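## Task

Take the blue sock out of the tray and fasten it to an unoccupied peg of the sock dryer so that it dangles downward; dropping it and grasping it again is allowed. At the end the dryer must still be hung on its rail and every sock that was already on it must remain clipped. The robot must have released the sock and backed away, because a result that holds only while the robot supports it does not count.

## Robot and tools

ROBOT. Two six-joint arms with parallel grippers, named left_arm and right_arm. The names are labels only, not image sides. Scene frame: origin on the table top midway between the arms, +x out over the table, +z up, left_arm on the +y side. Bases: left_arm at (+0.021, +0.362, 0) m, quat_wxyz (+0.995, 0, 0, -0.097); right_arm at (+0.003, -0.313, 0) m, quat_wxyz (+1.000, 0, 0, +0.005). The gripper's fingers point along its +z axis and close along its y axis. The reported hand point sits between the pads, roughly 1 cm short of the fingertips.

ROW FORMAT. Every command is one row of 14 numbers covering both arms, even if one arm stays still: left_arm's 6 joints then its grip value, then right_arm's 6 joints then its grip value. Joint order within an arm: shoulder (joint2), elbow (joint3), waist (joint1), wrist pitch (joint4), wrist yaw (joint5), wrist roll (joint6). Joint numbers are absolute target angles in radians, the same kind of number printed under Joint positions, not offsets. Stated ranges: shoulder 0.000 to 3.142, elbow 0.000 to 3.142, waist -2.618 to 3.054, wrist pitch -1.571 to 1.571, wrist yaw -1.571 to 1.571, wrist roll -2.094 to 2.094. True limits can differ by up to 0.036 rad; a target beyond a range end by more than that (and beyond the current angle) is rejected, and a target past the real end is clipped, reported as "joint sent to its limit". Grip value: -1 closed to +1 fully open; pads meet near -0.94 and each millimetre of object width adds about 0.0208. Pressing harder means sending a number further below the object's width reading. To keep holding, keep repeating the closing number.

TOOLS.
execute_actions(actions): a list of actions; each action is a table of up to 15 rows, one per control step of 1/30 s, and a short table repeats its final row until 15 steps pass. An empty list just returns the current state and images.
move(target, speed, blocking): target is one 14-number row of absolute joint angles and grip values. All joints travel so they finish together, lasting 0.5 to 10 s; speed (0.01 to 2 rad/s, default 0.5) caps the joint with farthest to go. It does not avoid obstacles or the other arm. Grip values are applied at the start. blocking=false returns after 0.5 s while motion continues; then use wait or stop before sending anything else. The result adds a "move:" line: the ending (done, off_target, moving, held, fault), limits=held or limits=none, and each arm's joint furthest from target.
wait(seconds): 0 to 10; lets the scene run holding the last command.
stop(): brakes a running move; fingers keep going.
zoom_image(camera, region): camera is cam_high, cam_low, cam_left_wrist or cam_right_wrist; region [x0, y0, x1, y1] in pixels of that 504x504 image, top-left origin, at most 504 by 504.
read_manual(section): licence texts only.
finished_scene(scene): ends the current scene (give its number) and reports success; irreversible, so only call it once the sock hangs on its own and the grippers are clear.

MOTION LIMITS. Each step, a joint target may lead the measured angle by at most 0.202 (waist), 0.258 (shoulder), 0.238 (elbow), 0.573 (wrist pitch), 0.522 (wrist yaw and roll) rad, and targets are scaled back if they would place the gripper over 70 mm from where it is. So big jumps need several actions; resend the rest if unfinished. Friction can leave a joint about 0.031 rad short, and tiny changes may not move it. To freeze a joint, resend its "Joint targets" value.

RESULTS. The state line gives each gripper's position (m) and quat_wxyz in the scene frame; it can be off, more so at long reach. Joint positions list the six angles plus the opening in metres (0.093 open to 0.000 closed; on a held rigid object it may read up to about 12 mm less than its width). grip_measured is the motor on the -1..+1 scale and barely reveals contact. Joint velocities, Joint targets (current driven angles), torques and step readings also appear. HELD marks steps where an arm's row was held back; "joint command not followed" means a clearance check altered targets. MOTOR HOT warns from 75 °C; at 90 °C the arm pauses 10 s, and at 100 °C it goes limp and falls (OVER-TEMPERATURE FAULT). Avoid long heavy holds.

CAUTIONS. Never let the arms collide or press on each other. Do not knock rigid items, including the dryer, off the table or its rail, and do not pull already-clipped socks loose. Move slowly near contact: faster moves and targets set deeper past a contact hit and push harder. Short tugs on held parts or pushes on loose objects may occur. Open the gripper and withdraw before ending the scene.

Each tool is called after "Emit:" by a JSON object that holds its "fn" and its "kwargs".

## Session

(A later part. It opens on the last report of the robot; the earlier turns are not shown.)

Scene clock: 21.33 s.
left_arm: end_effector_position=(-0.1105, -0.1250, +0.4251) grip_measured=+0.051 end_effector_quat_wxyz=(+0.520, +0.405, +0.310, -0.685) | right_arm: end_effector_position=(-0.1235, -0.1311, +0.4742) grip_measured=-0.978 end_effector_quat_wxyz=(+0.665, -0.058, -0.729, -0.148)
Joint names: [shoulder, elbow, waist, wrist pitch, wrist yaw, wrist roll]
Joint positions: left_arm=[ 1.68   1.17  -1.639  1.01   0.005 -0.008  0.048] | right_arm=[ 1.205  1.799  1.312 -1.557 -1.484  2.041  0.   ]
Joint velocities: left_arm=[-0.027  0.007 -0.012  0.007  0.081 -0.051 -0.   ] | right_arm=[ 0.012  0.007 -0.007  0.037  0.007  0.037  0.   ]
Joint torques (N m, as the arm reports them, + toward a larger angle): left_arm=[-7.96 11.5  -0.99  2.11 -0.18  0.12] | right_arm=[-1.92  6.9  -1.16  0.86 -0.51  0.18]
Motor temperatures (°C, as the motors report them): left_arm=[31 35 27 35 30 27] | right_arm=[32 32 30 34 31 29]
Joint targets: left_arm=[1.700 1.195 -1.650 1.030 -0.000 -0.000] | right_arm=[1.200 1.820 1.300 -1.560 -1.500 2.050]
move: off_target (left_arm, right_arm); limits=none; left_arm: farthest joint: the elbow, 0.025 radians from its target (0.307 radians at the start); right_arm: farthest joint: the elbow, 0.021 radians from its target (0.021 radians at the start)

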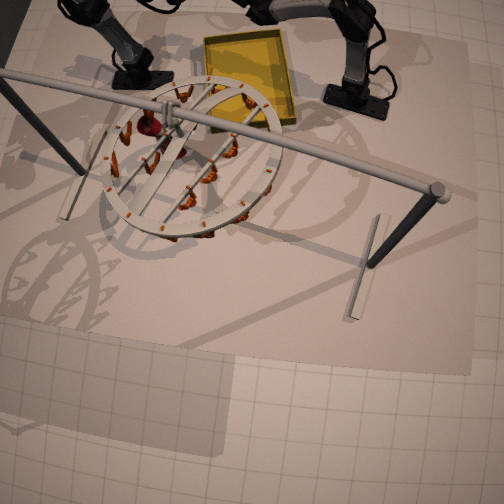

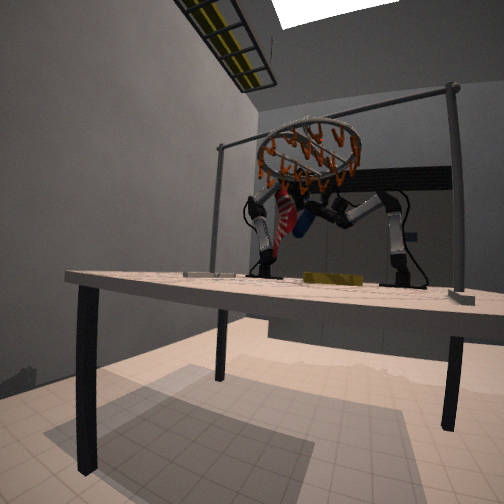

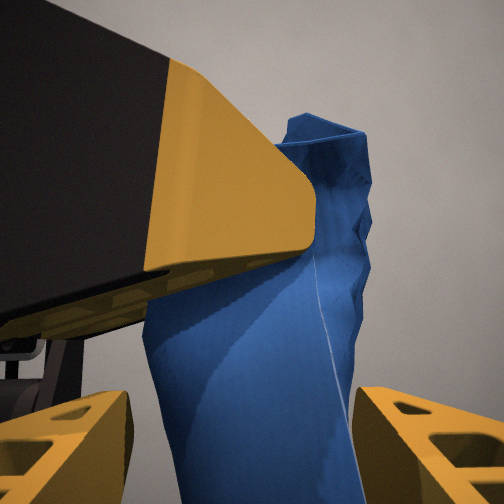

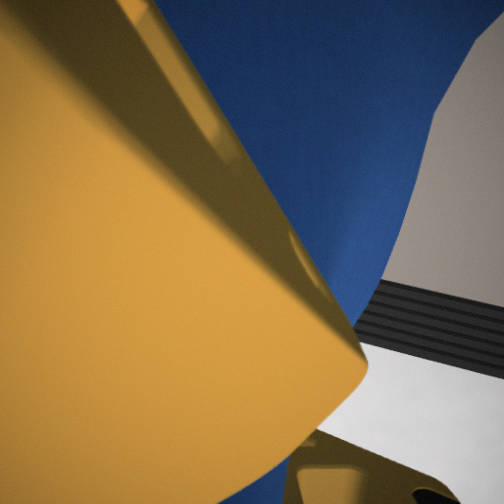

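Emit:
{"fn": "move", "kwargs": {"target": [1.70,1.195,-1.67,1.03,0,0,-1, 1.2,1.82,1.3,-1.56,-1.5,2.05,-1]}}

Emit:
{"fn": "move", "kwargs": {"target": [1.70,1.195,-1.67,1.03,0,0,-1, 1.2,1.82,1.3,-1.56,-1.5,2.05,0.5]}}

Emit:
{"fn": "move", "kwargs": {"target": [1.70,1.195,-1.8,1.03,0,0,-1, 1.2,1.82,1.3,-1.56,-1.5,2.05,0.5], "speed": 0.2}}

Emit:
{"fn": "move", "kwargs": {"target": [0.95,0.3,-1.8,1.0,0,0,-1, 1.2,1.82,1.3,-1.56,-1.5,2.05,0.5]}}

Emit:
{"fn": "move", "kwargs": {"target": [0.95,0.3,-0.85,1.0,0,0,-1, 0.9,1.3,1.6,-0.4,0,0,0.5], "speed": 0.8}}

Emit:
{"fn": "move", "kwargs": {"target": [0.95,0.3,-0.85,1.0,0,0,-1, 1.3,1.35,1.6,-0.03,1.55,0,0.5], "speed": 0.8}}

Scene clock: 22.37 s.
left_arm: end_effector_position=(-0.1179, -0.1224, +0.4262) grip_measured=-0.985 end_effector_quat_wxyz=(+0.516, +0.405, +0.307, -0.690) | right_arm: end_effector_position=(-0.1235, -0.1310, +0.4741) grip_measured=-0.978 end_effector_quat_wxyz=(+0.665, -0.058, -0.730, -0.148)
Joint names: [shoulder, elbow, waist, wrist pitch, wrist yaw, wrist roll]
Joint positions: left_arm=[ 1.68   1.17  -1.656  1.015  0.001 -0.008  0.   ] | right_arm=[ 1.205  1.799  1.312 -1.557 -1.484  2.041  0.   ]
Joint velocities: left_arm=[-0.007 -0.002  0.002 -0.007  0.022 -0.022  0.   ] | right_arm=[ 0.012  0.007 -0.007  0.066 -0.022 -0.007  0.   ]
Joint torques (N m, as the arm reports them, + toward a larger angle): left_arm=[-7.64 11.54 -1.09  2.08 -0.11  0.08] | right_arm=[-2.07  6.88 -0.98  0.86 -0.51  0.14]
Motor temperatures (°C, as the motors report them): left_arm=[31 36 27 35 30 27] | right_arm=[32 32 30 34 31 29]
Joint targets: left_arm=[1.700 1.195 -1.670 1.030 -0.000 -0.000] | right_arm=[1.200 1.820 1.300 -1.560 -1.500 2.050]
move: off_target (left_arm, right_arm); limits=none; left_arm: farthest joint: the elbow, 0.025 radians from its target (0.025 radians at the start); right_arm: farthest joint: the elbow, 0.021 radians from its target (0.021 radians at the start)

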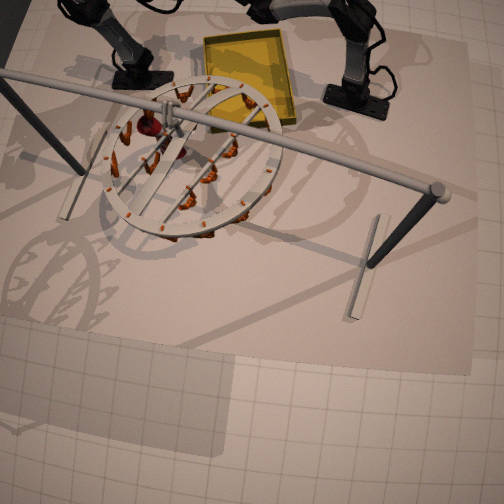

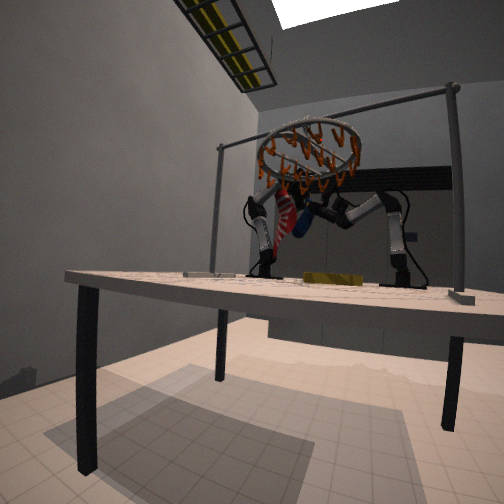

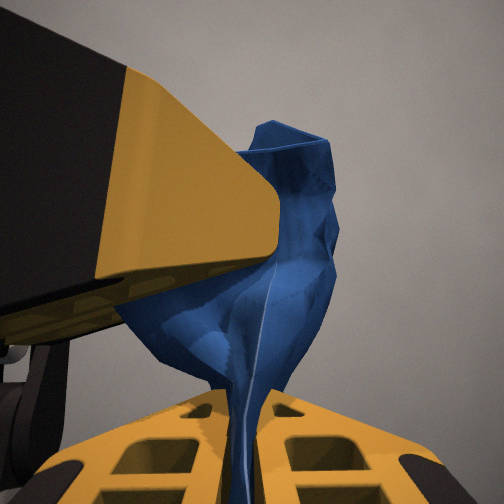

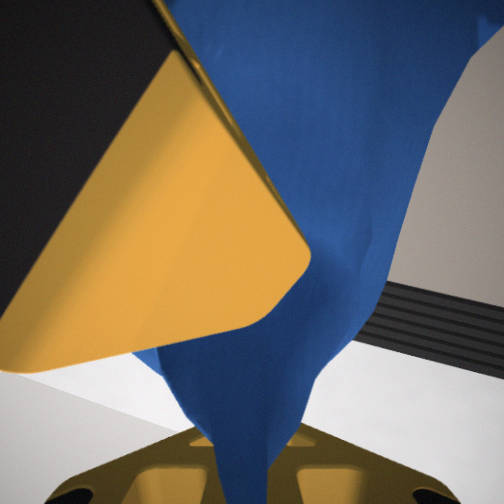

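Scene clock: 23.07 s.
left_arm: end_effector_position=(-0.1179, -0.1224, +0.4262) grip_measured=-0.985 end_effector_quat_wxyz=(+0.516, +0.405, +0.307, -0.690) | right_arm: end_effector_position=(-0.1236, -0.1313, +0.4745) grip_measured=+0.498 end_effector_quat_wxyz=(+0.666, -0.057, -0.729, -0.147)
Joint names: [shoulder, elbow, waist, wrist pitch, wrist yaw, wrist roll]
Joint positions: left_arm=[ 1.68   1.17  -1.656  1.015  0.001 -0.008  0.   ] | right_arm=[ 1.205  1.799  1.312 -1.557 -1.487  2.041  0.069]
Joint velocities: left_arm=[-0.007 -0.002 -0.012  0.007 -0.007  0.066  0.   ] | right_arm=[ 0.002 -0.002 -0.007 -0.007 -0.007 -0.007  0.   ]
Joint torques (N m, as the arm reports them, + toward a larger angle): left_arm=[-7.86 11.41 -1.09  2.17 -0.03  0.03] | right_arm=[-1.96  6.94 -1.09  0.91 -0.48  0.16]
Motor temperatures (°C, as the motors report them): left_arm=[31 36 27 35 30 27] | right_arm=[32 32 30 34 31 29]
Joint targets: left_arm=[1.700 1.195 -1.670 1.030 0.000 0.000] | right_arm=[1.200 1.820 1.300 -1.560 -1.500 2.050]
move: off_target (left_arm, right_arm); limits=none; left_arm: farthest joint: the elbow, 0.025 radians from its target (0.025 radians at the start); right_arm: farthest joint: the elbow, 0.021 radians from its target (0.021 radians at the start)

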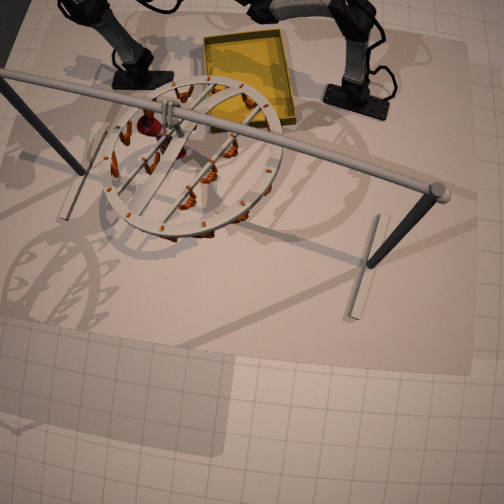

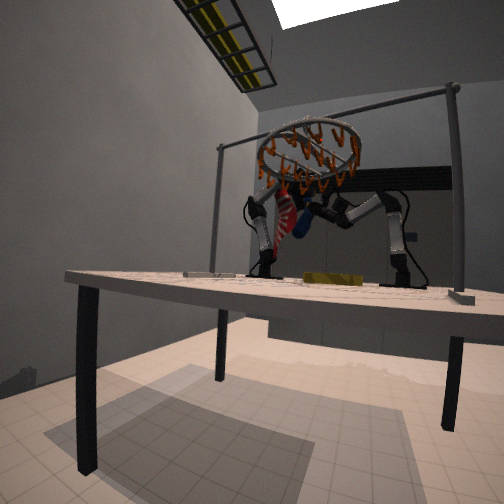

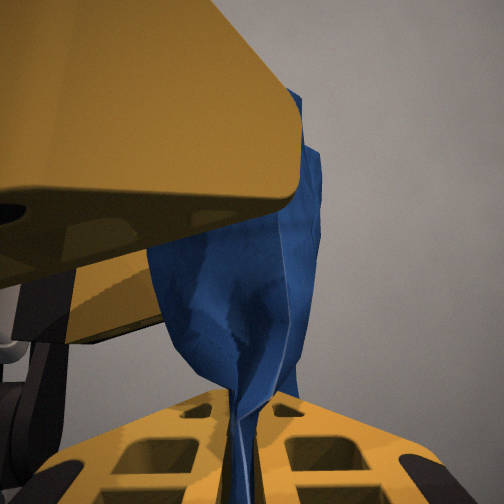

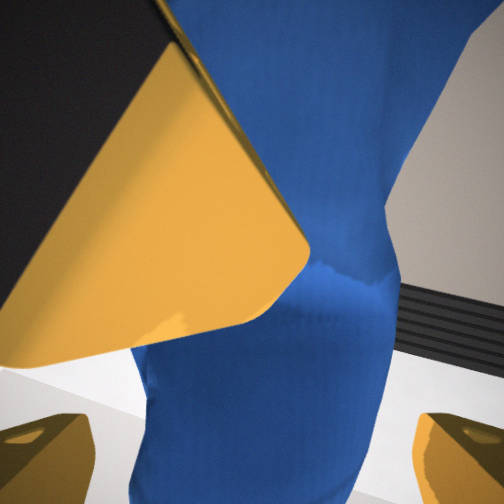

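Scene clock: 24.13 s.
left_arm: end_effector_position=(-0.1831, -0.0987, +0.4262) grip_measured=-0.985 end_effector_quat_wxyz=(+0.467, +0.425, +0.278, -0.724) | right_arm: end_effector_position=(-0.1236, -0.1313, +0.4745) grip_measured=+0.498 end_effector_quat_wxyz=(+0.666, -0.057, -0.729, -0.147)
Joint names: [shoulder, elbow, waist, wrist pitch, wrist yaw, wrist roll]
Joint positions: left_arm=[ 1.68   1.17  -1.794  1.015  0.001 -0.008  0.   ] | right_arm=[ 1.205  1.799  1.312 -1.557 -1.487  2.041  0.069]
Joint velocities: left_arm=[-0.027 -0.012 -0.007  0.037 -0.051 -0.022  0.   ] | right_arm=[-0.002 -0.012 -0.017 -0.007  0.022 -0.139  0.   ]
Joint torques (N m, as the arm reports them, + toward a larger angle): left_arm=[-7.76 11.49 -0.48  2.06 -0.09  0.07] | right_arm=[-1.99  6.93 -1.17  0.87 -0.5   0.18]
Motor temperatures (°C, as the motors report them): left_arm=[31 36 27 35 30 27] | right_arm=[32 32 30 34 31 29]
Joint targets: left_arm=[1.700 1.195 -1.800 1.030 -0.000 -0.000] | right_arm=[1.200 1.820 1.300 -1.560 -1.500 2.050]
move: off_target (left_arm, right_arm); limits=none; left_arm: farthest joint: the elbow, 0.025 radians from its target (0.025 radians at the start); right_arm: farthest joint: the elbow, 0.021 radians from its target (0.021 radians at the start)

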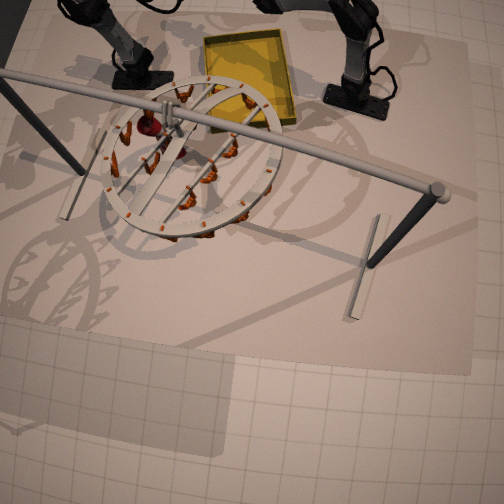

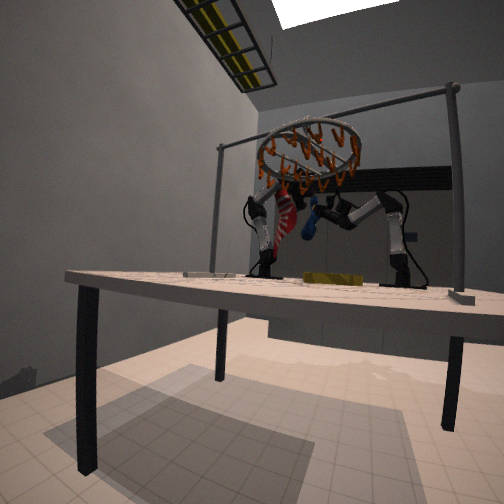

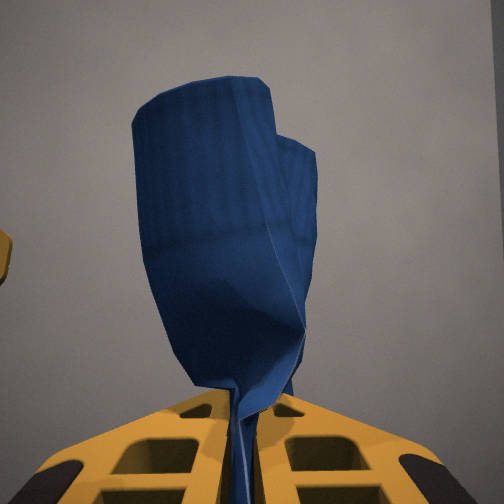

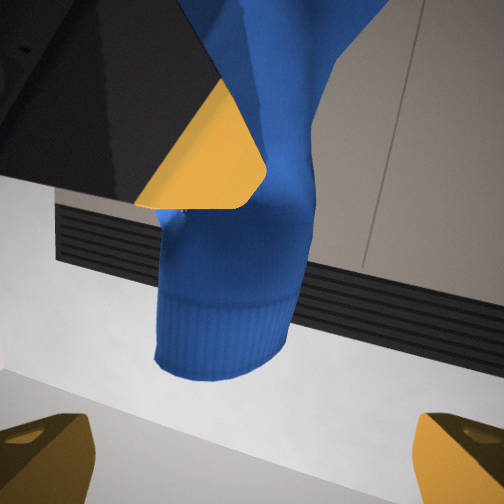

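Scene clock: 26.27 s.
left_arm: end_effector_position=(-0.1127, +0.0603, +0.3137) grip_measured=-0.985 end_effector_quat_wxyz=(+0.444, +0.479, +0.314, -0.689) | right_arm: end_effector_position=(-0.1236, -0.1313, +0.4746) grip_measured=+0.498 end_effector_quat_wxyz=(+0.666, -0.057, -0.729, -0.147)
Joint names: [shoulder, elbow, waist, wrist pitch, wrist yaw, wrist roll]
Joint positions: left_arm=[ 0.974  0.319 -1.794  1.007  0.001 -0.008  0.   ] | right_arm=[ 1.205  1.799  1.312 -1.557 -1.487  2.041  0.069]
Joint velocities: left_arm=[-0.002 -0.007  0.002 -0.022 -0.007 -0.007  0.   ] | right_arm=[ 0.007  0.007  0.002 -0.022  0.081  0.022  0.   ]
Joint torques (N m, as the arm reports them, + toward a larger angle): left_arm=[-4.36  7.12 -0.48  2.13 -0.07  0.1 ] | right_arm=[-2.06  6.92 -1.06  0.86 -0.48  0.14]
Motor temperatures (°C, as the motors report them): left_arm=[31 36 27 35 30 27] | right_arm=[32 32 30 33 31 29]
Joint targets: left_arm=[0.950 0.300 -1.800 1.000 0.000 -0.000] | right_arm=[1.200 1.820 1.300 -1.560 -1.500 2.050]
move: off_target (left_arm, right_arm); limits=none; left_arm: farthest joint: the shoulder, 0.024 radians from its target (0.730 radians at the start); right_arm: farthest joint: the elbow, 0.021 radians from its target (0.021 radians at the start)

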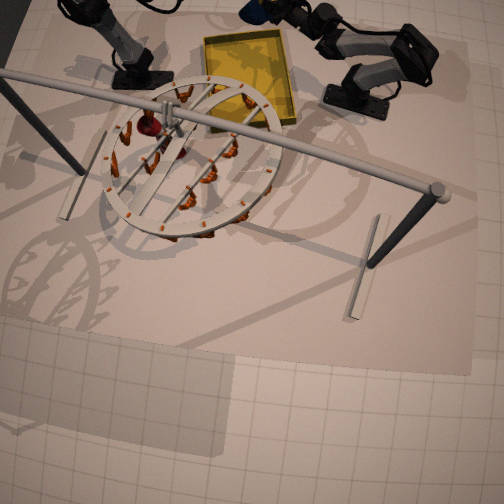

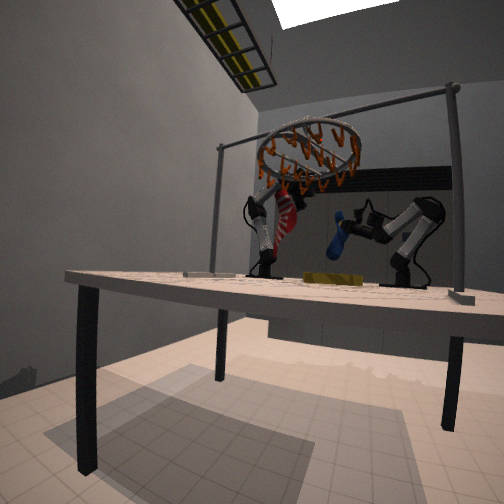

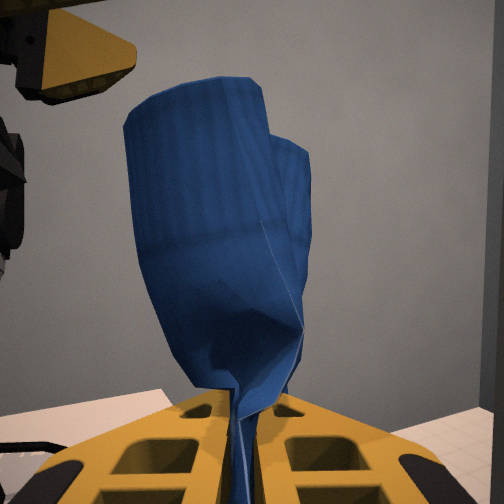

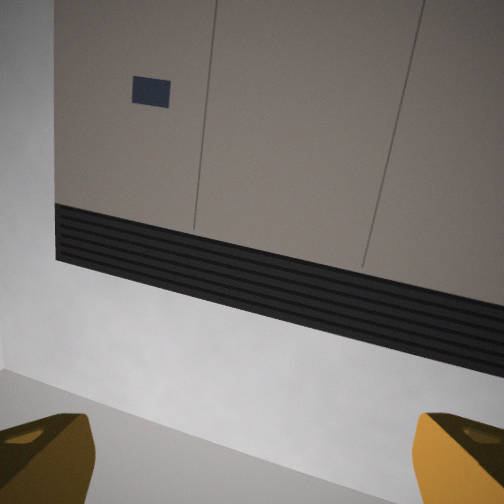

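Scene clock: 29.70 s.
left_arm: end_effector_position=(+0.1838, +0.0749, +0.3137) grip_measured=-0.985 end_effector_quat_wxyz=(+0.707, +0.287, +0.496, -0.416) | right_arm: end_effector_position=(-0.0069, -0.0104, +0.4724) grip_measured=+0.499 end_effector_quat_wxyz=(+0.485, -0.510, +0.495, +0.510)
Joint names: [shoulder, elbow, waist, wrist pitch, wrist yaw, wrist roll]
Joint positions: left_arm=[ 0.974  0.319 -0.86   1.007  0.001 -0.008  0.   ] | right_arm=[ 0.917  1.323  1.588 -0.417 -0.011  0.011  0.069]
Joint velocities: left_arm=[-0.007 -0.017 -0.002  0.051 -0.007  0.022  0.   ] | right_arm=[-0.012  0.002  0.012  0.007 -0.037 -0.051 -0.   ]
Joint torques (N m, as the arm reports them, + toward a larger angle): left_arm=[-4.33  7.16  0.92  2.12 -0.12  0.04] | right_arm=[-2.34  5.43  0.8   2.04  0.19  0.  ]
Motor temperatures (°C, as the motors report them): left_arm=[31 36 27 36 30 27] | right_arm=[32 32 30 35 31 29]
Joint targets: left_arm=[0.950 0.300 -0.850 1.000 -0.000 -0.000] | right_arm=[0.900 1.300 1.600 -0.400 0.000 -0.000]
move: off_target (left_arm, right_arm); limits=none; left_arm: farthest joint: the shoulder, 0.024 radians from its target (0.024 radians at the start); right_arm: farthest joint: the elbow, 0.023 radians from its target (0.499 radians at the start)

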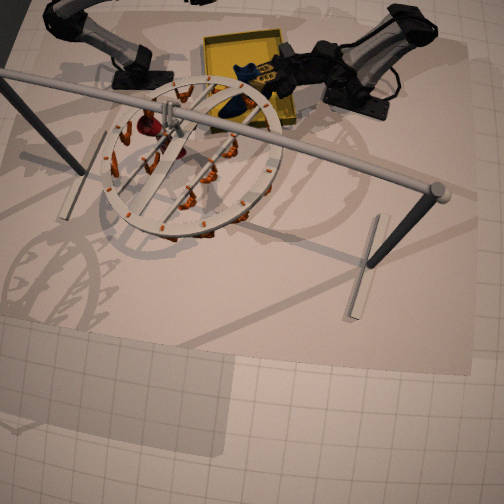

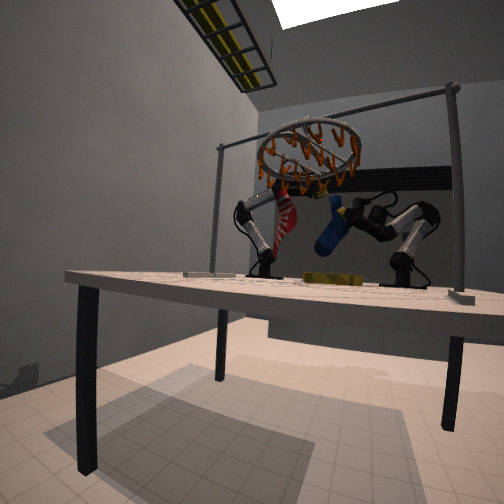

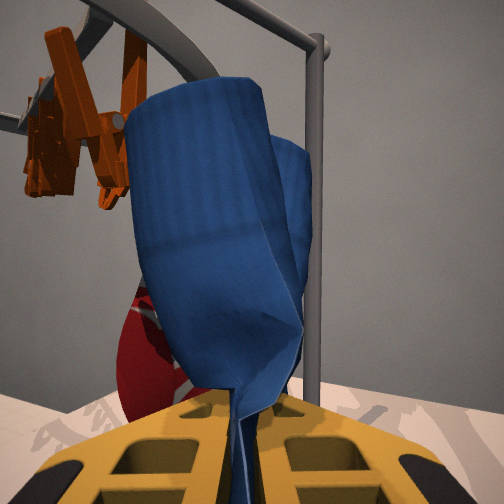

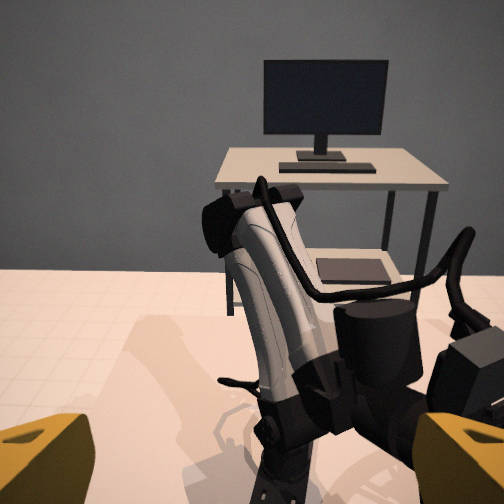

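Scene clock: 32.53 s.
left_arm: end_effector_position=(+0.1838, +0.0749, +0.3137) grip_measured=-0.985 end_effector_quat_wxyz=(+0.707, +0.287, +0.496, -0.416) | right_arm: end_effector_position=(+0.1642, -0.0398, +0.4345) grip_measured=+0.499 end_effector_quat_wxyz=(+0.707, -0.022, +0.707, +0.021)
Joint names: [shoulder, elbow, waist, wrist pitch, wrist yaw, wrist roll]
Joint positions: left_arm=[ 0.974  0.319 -0.86   1.007  0.001 -0.008  0.   ] | right_arm=[ 1.289  1.323  1.588 -0.045  1.538  0.01   0.069]
Joint velocities: left_arm=[ 0.032 -0.002 -0.002 -0.022  0.022 -0.022  0.   ] | right_arm=[ 0.022 -0.007  0.002  0.022 -0.007 -0.095 -0.001]
Joint torques (N m, as the arm reports them, + toward a larger angle): left_arm=[-4.32  7.32  0.8   2.05 -0.06  0.07] | right_arm=[-3.56  9.66  0.77  1.31  0.22 -0.02]
Motor temperatures (°C, as the motors report them): left_arm=[31 37 27 36 30 27] | right_arm=[32 33 30 35 31 29]
Joint targets: left_arm=[0.950 0.300 -0.850 1.000 0.000 0.000] | right_arm=[1.300 1.350 1.600 -0.030 1.550 -0.000]
move: off_target (left_arm, right_arm); limits=none; left_arm: farthest joint: the shoulder, 0.024 radians from its target (0.024 radians at the start); right_arm: farthest joint: the elbow, 0.027 radians from its target (0.027 radians at the start)

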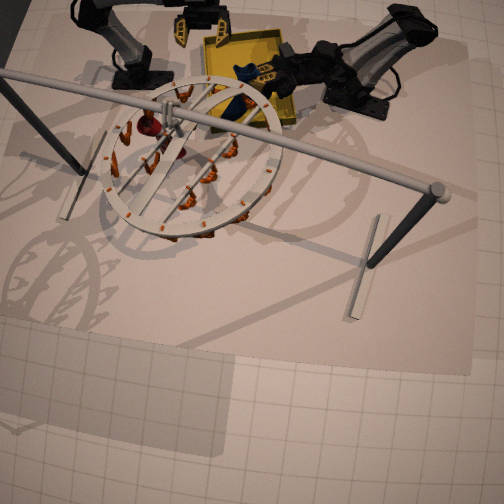

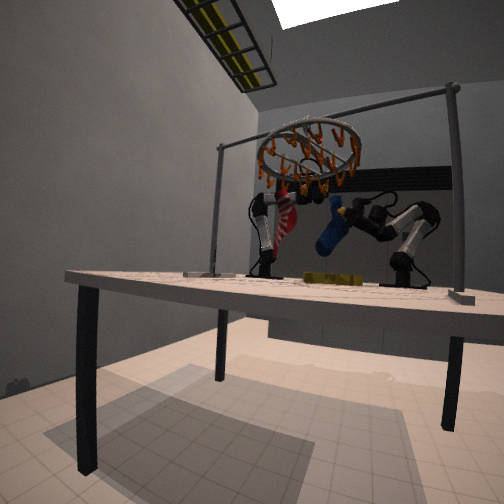

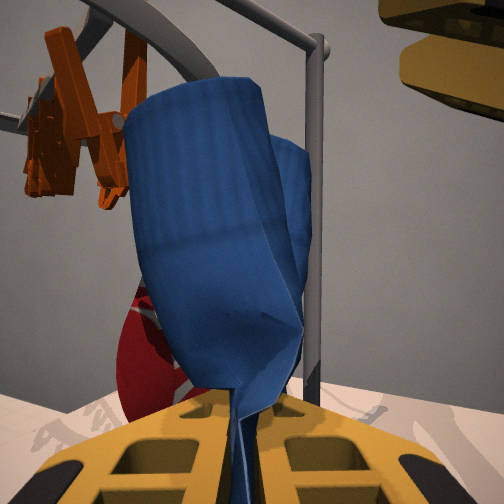

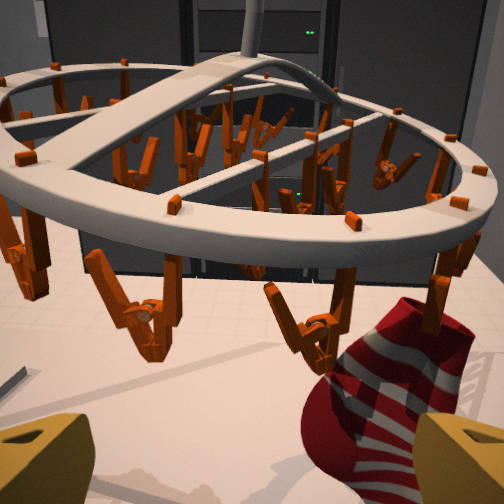

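Emit:
{"fn": "move", "kwargs": {"target": [0.8,0.2,-0.75,0.6,0,0,-1, 1.3,1.35,1.6,-0.03,1.55,0,0.5]}}

Emit:
{"fn": "move", "kwargs": {"target": [0.8,0.2,-0.75,0.6,0,0,-1, 1.50,1.415,1.372,0.12,1.33,0,0.5], "speed": 0.25}}

Emit:
{"fn": "zoom_image", "kwargs": {"camera": "cam_high", "region": [180, 40, 300, 130]}}

Scene clock: 34.37 s.
left_arm: end_effector_position=(+0.2051, +0.1016, +0.2179) grip_measured=-0.985 end_effector_quat_wxyz=(+0.627, +0.322, +0.628, -0.328) | right_arm: end_effector_position=(+0.1642, -0.0399, +0.4345) grip_measured=+0.499 end_effector_quat_wxyz=(+0.707, -0.022, +0.707, +0.021)
Joint names: [shoulder, elbow, waist, wrist pitch, wrist yaw, wrist roll]
Joint positions: left_arm=[ 0.825  0.219 -0.761  0.608  0.001 -0.008  0.   ] | right_arm=[ 1.289  1.323  1.588 -0.045  1.538  0.01   0.069]
Joint velocities: left_arm=[-0.007  0.002 -0.007 -0.066 -0.022  0.007  0.   ] | right_arm=[-0.012  0.002 -0.002  0.022  0.007  0.037  0.   ]
Joint torques (N m, as the arm reports them, + toward a larger angle): left_arm=[-3.6   7.48  1.01  2.37 -0.05  0.07] | right_arm=[-3.5   9.65  0.88  1.33  0.24 -0.04]
Motor temperatures (°C, as the motors report them): left_arm=[31 37 27 36 30 27] | right_arm=[32 33 30 35 31 29]
Joint targets: left_arm=[0.800 0.200 -0.750 0.600 -0.000 -0.000] | right_arm=[1.300 1.350 1.600 -0.030 1.550 0.000]
move: off_target (left_arm, right_arm); limits=none; left_arm: farthest joint: the shoulder, 0.025 radians from its target (0.174 radians at the start); right_arm: farthest joint: the elbow, 0.027 radians from its target (0.027 radians at the start)

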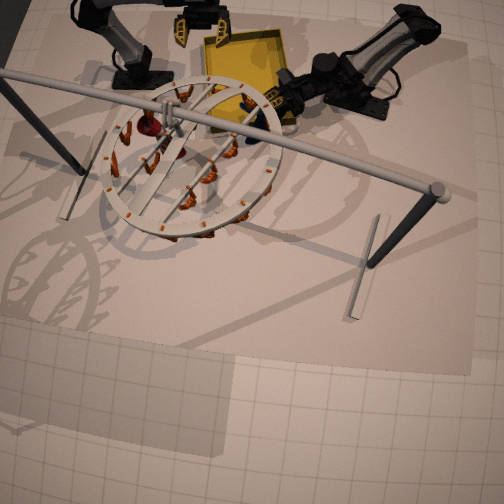

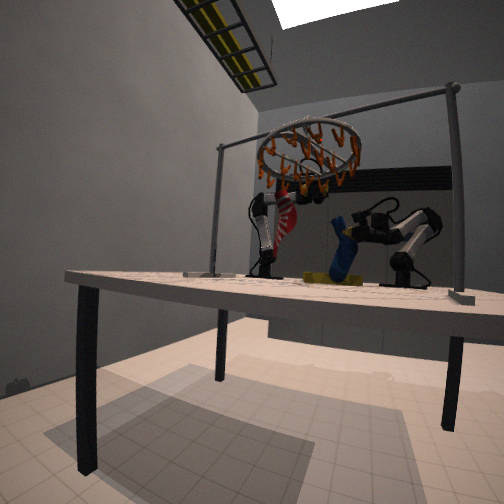

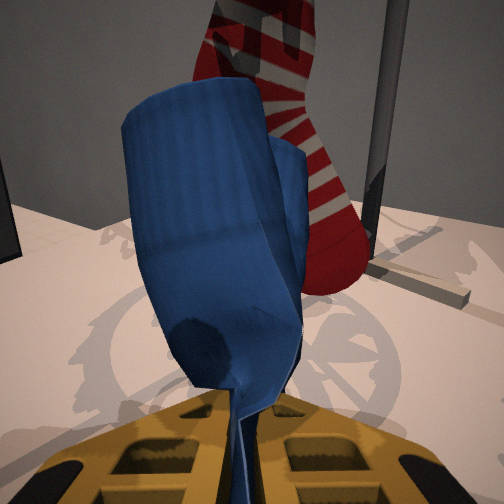

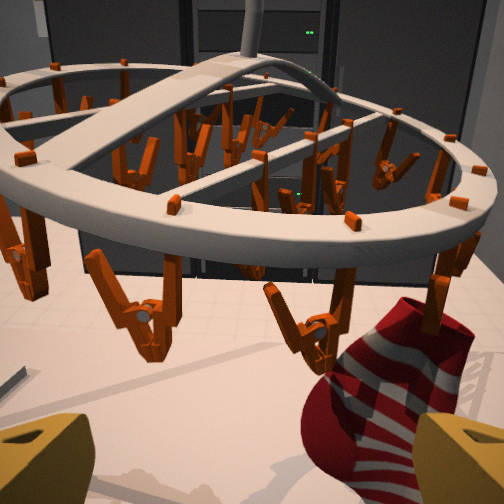

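Scene clock: 35.87 s.
left_arm: end_effector_position=(+0.2051, +0.1016, +0.2179) grip_measured=-0.985 end_effector_quat_wxyz=(+0.627, +0.322, +0.628, -0.328) | right_arm: end_effector_position=(+0.2289, +0.0134, +0.4097) grip_measured=+0.499 end_effector_quat_wxyz=(+0.707, -0.016, +0.707, +0.020)
Joint names: [shoulder, elbow, waist, wrist pitch, wrist yaw, wrist roll]
Joint positions: left_arm=[ 0.825  0.219 -0.761  0.608  0.001 -0.008  0.   ] | right_arm=[1.492 1.384 1.382 0.104 1.342 0.01  0.069]
Joint velocities: left_arm=[ 0.002 -0.002 -0.017  0.022 -0.007 -0.007  0.   ] | right_arm=[ 0.002  0.002 -0.002 -0.022 -0.022 -0.022  0.   ]
Joint torques (N m, as the arm reports them, + toward a larger angle): left_arm=[-3.54  7.83  0.86  2.44 -0.14  0.04] | right_arm=[-5.62 10.31 -0.99  1.51  0.02 -0.01]
Motor temperatures (°C, as the motors report them): left_arm=[31 37 27 36 30 27] | right_arm=[32 33 30 35 31 29]
Joint targets: left_arm=[0.800 0.200 -0.750 0.600 -0.000 0.000] | right_arm=[1.500 1.415 1.372 0.120 1.330 0.000]
move: off_target (left_arm, right_arm); limits=none; left_arm: farthest joint: the shoulder, 0.025 radians from its target (0.025 radians at the start); right_arm: farthest joint: the elbow, 0.031 radians from its target (0.092 radians at the start)

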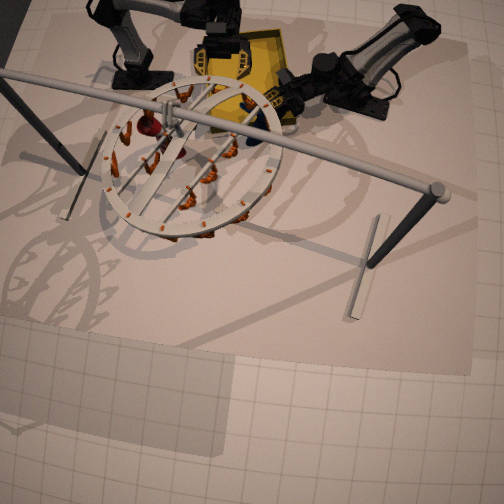

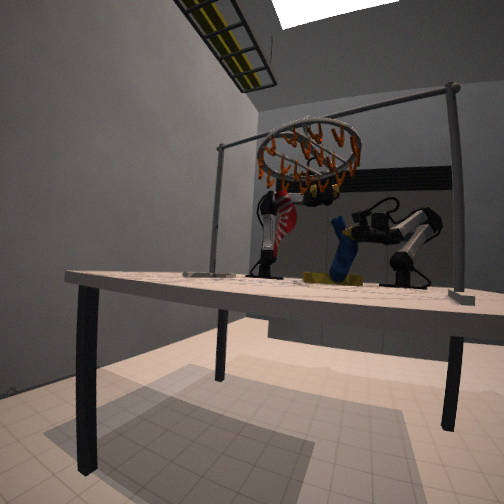

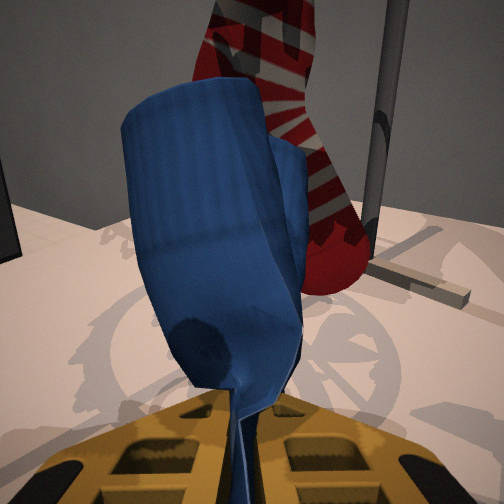

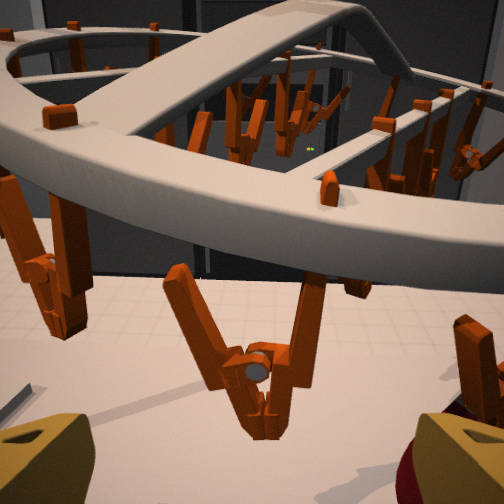

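Region (180, 40, 300, 130) of cam_high's 504x504 image, scaled by 4.200, with more detail than that image has; it fills the top 378 rows of this view, and the rest is white.

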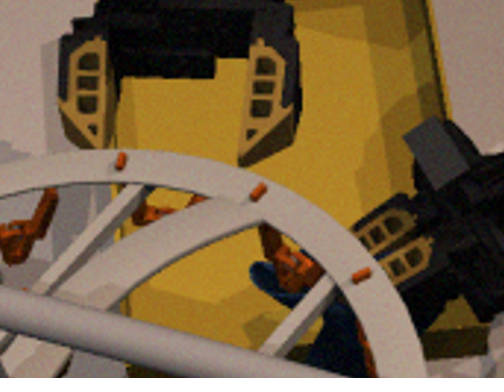

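Emit:
{"fn": "move", "kwargs": {"target": [0.8,0.2,-0.75,0.6,0,0,-1, 1.54,1.475,1.255,0.10,1.215,0,0.5], "speed": 0.15}}

Emit:
{"fn": "zoom_image", "kwargs": {"camera": "cam_low", "region": [290, 160, 350, 220]}}

Scene clock: 37.47 s.
left_arm: end_effector_position=(+0.2051, +0.1016, +0.2178) grip_measured=-0.985 end_effector_quat_wxyz=(+0.627, +0.323, +0.628, -0.328) | right_arm: end_effector_position=(+0.2677, +0.0119, +0.4202) grip_measured=+0.499 end_effector_quat_wxyz=(+0.709, -0.006, +0.704, +0.028)
Joint names: [shoulder, elbow, waist, wrist pitch, wrist yaw, wrist roll]
Joint positions: left_arm=[ 0.825  0.219 -0.761  0.608  0.001 -0.008  0.   ] | right_arm=[1.527 1.446 1.266 0.104 1.23  0.01  0.069]
Joint velocities: left_arm=[-0.012 -0.007  0.012 -0.051 -0.007  0.037  0.   ] | right_arm=[-0.007 -0.007  0.007  0.051  0.022  0.037  0.   ]
Joint torques (N m, as the arm reports them, + toward a larger angle): left_arm=[-3.28  7.58  0.95  2.49 -0.13  0.06] | right_arm=[-5.63 10.41 -0.99  1.36 -0.04 -0.05]
Motor temperatures (°C, as the motors report them): left_arm=[31 37 27 37 30 27] | right_arm=[32 33 30 35 31 29]
Joint targets: left_arm=[0.800 0.200 -0.750 0.600 0.000 -0.000] | right_arm=[1.540 1.475 1.255 0.100 1.215 0.000]
move: off_target (left_arm, right_arm); limits=none; left_arm: farthest joint: the shoulder, 0.025 radians from its target (0.025 radians at the start); right_arm: farthest joint: the elbow, 0.029 radians from its target (0.091 radians at the start)

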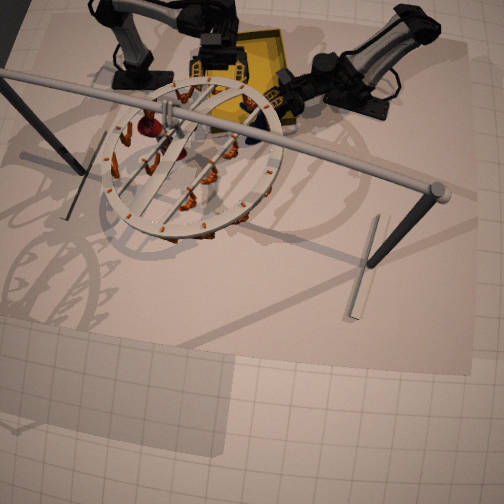

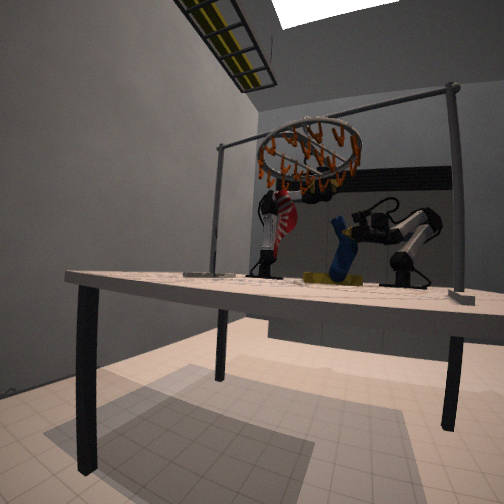

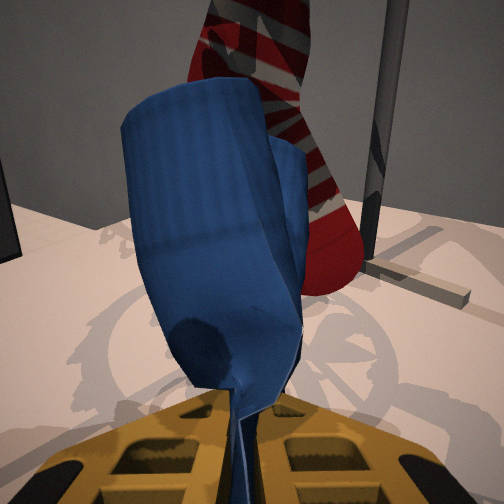

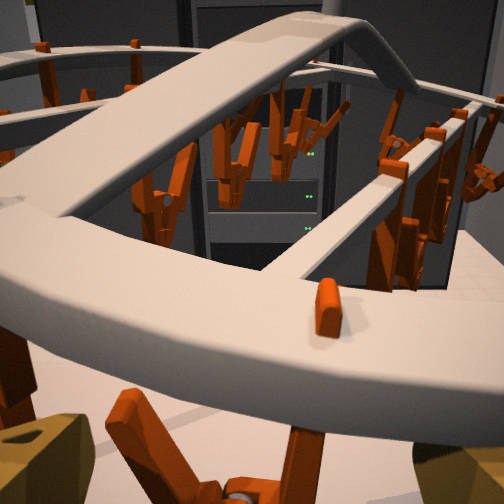

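Region (290, 160, 350, 220) of cam_low's 504x504 image, scaled by 8.400, with more detail than that image has.

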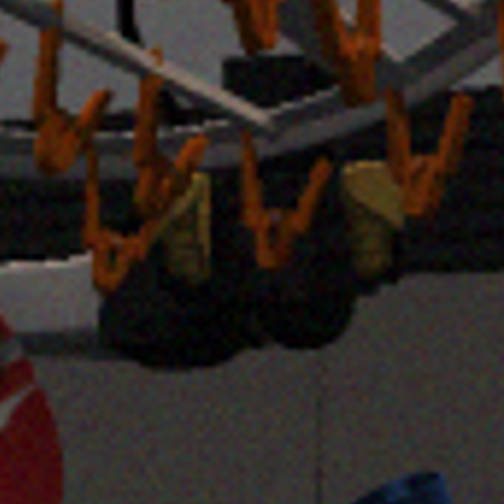

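Emit:
{"fn": "move", "kwargs": {"target": [0.8,0.2,-0.75,0.6,0,0,-1, 1.565,1.475,1.235,0.10,1.19,0,0.4], "speed": 0.05}}

Emit:
{"fn": "move", "kwargs": {"target": [0.8,0.2,-0.75,0.6,0,0,-1, 1.565,1.475,1.235,0.10,1.19,0,-0.45]}}

Emit:
{"fn": "zoom_image", "kwargs": {"camera": "cam_low", "region": [290, 160, 350, 220]}}

Scene clock: 38.73 s.
left_arm: end_effector_position=(+0.2051, +0.1016, +0.2178) grip_measured=-0.985 end_effector_quat_wxyz=(+0.627, +0.323, +0.628, -0.328) | right_arm: end_effector_position=(+0.2759, +0.0189, +0.4102) grip_measured=+0.402 end_effector_quat_wxyz=(+0.706, -0.017, +0.707, +0.021)
Joint names: [shoulder, elbow, waist, wrist pitch, wrist yaw, wrist roll]
Joint positions: left_arm=[ 0.825  0.219 -0.761  0.608  0.001 -0.008  0.   ] | right_arm=[1.553 1.446 1.248 0.103 1.204 0.01  0.064]
Joint velocities: left_arm=[0.007 0.022 0.012 0.037 0.007 0.007 0.   ] | right_arm=[ 0.002 -0.002 -0.007 -0.037  0.022  0.081 -0.   ]
Joint torques (N m, as the arm reports them, + toward a larger angle): left_arm=[-3.48  7.43  1.05  2.39 -0.05  0.08] | right_arm=[-5.96 10.33 -1.19  1.39 -0.01 -0.01]
Motor temperatures (°C, as the motors report them): left_arm=[31 37 27 37 30 27] | right_arm=[33 34 30 35 31 29]
Joint targets: left_arm=[0.800 0.200 -0.750 0.600 0.000 -0.000] | right_arm=[1.565 1.475 1.235 0.100 1.190 -0.000]
move: off_target (left_arm, right_arm); limits=none; left_arm: farthest joint: the shoulder, 0.025 radians from its target (0.025 radians at the start); right_arm: farthest joint: the elbow, 0.029 radians from its target (0.029 radians at the start)

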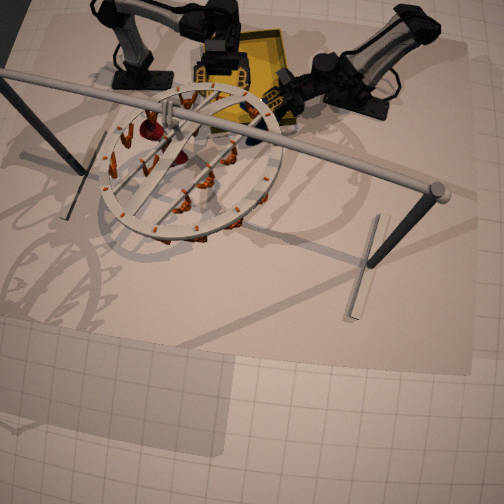

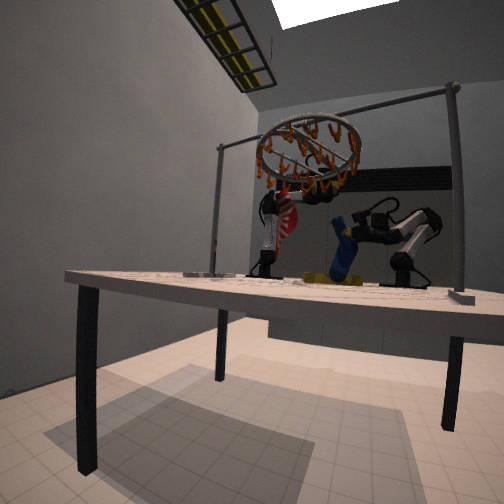

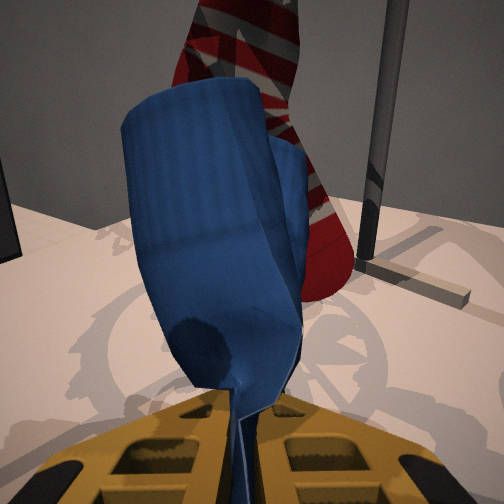

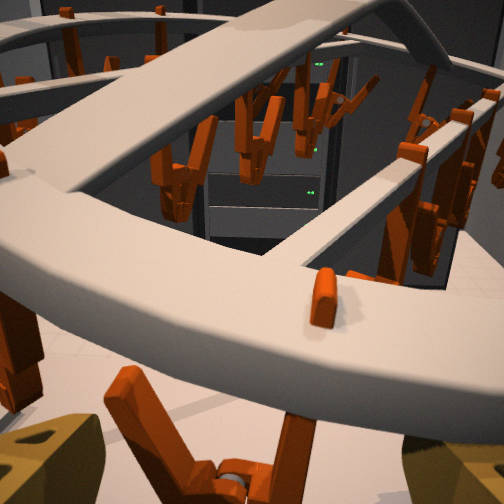

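Scene clock: 39.43 s.
left_arm: end_effector_position=(+0.2051, +0.1016, +0.2178) grip_measured=-0.985 end_effector_quat_wxyz=(+0.627, +0.323, +0.628, -0.328) | right_arm: end_effector_position=(+0.2759, +0.0193, +0.4102) grip_measured=-0.448 end_effector_quat_wxyz=(+0.706, -0.018, +0.707, +0.022)
Joint names: [shoulder, elbow, waist, wrist pitch, wrist yaw, wrist roll]
Joint positions: left_arm=[ 0.825  0.219 -0.761  0.608  0.001 -0.008  0.   ] | right_arm=[1.553 1.446 1.248 0.103 1.201 0.01  0.024]
Joint velocities: left_arm=[ 0.022 -0.002  0.002  0.007 -0.007 -0.022  0.   ] | right_arm=[-0.002  0.012 -0.007  0.022  0.007 -0.022  0.   ]
Joint torques (N m, as the arm reports them, + toward a larger angle): left_arm=[-3.65  7.77  1.11  2.43 -0.09  0.11] | right_arm=[-5.93 10.27 -1.07  1.39  0.01 -0.01]
Motor temperatures (°C, as the motors report them): left_arm=[31 37 27 37 30 27] | right_arm=[33 34 30 35 31 29]
Joint targets: left_arm=[0.800 0.200 -0.750 0.600 0.000 0.000] | right_arm=[1.565 1.475 1.235 0.100 1.190 0.000]
move: off_target (left_arm, right_arm); limits=none; left_arm: farthest joint: the shoulder, 0.025 radians from its target (0.025 radians at the start); right_arm: farthest joint: the elbow, 0.029 radians from its target (0.029 radians at the start)

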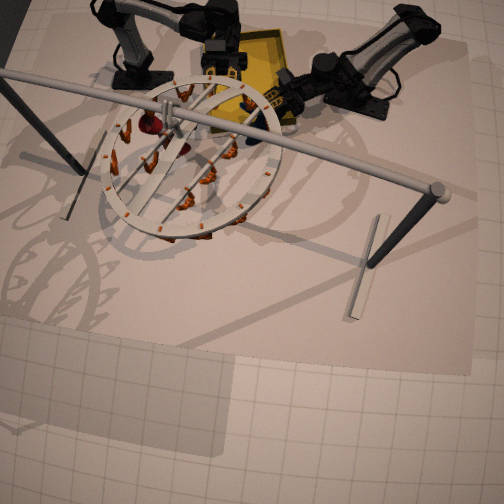

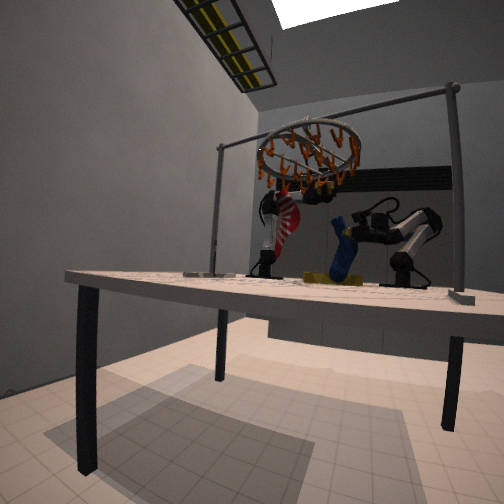

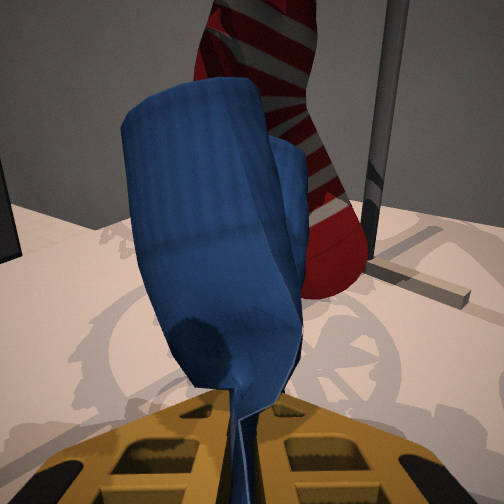

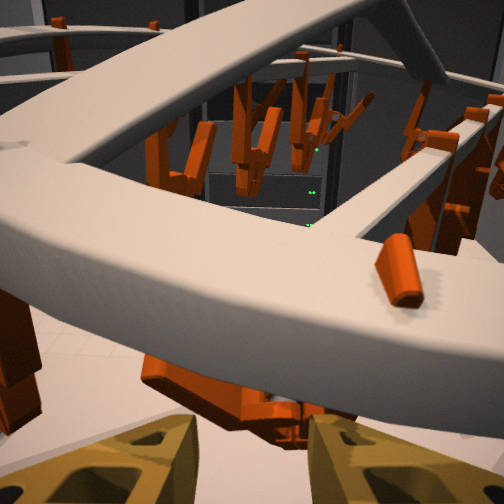

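Region (290, 160, 350, 220) of cam_low's 504x504 image, scaled by 8.400, with more detail than that image has.

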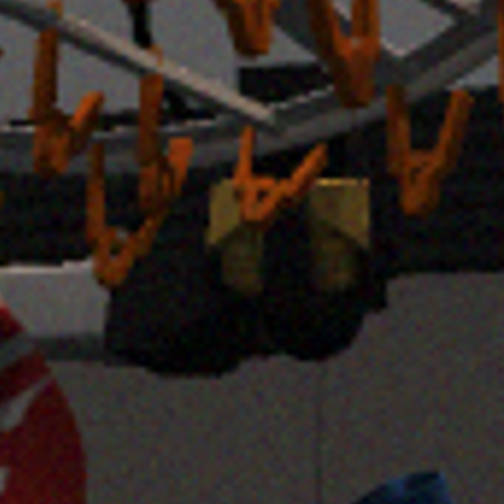

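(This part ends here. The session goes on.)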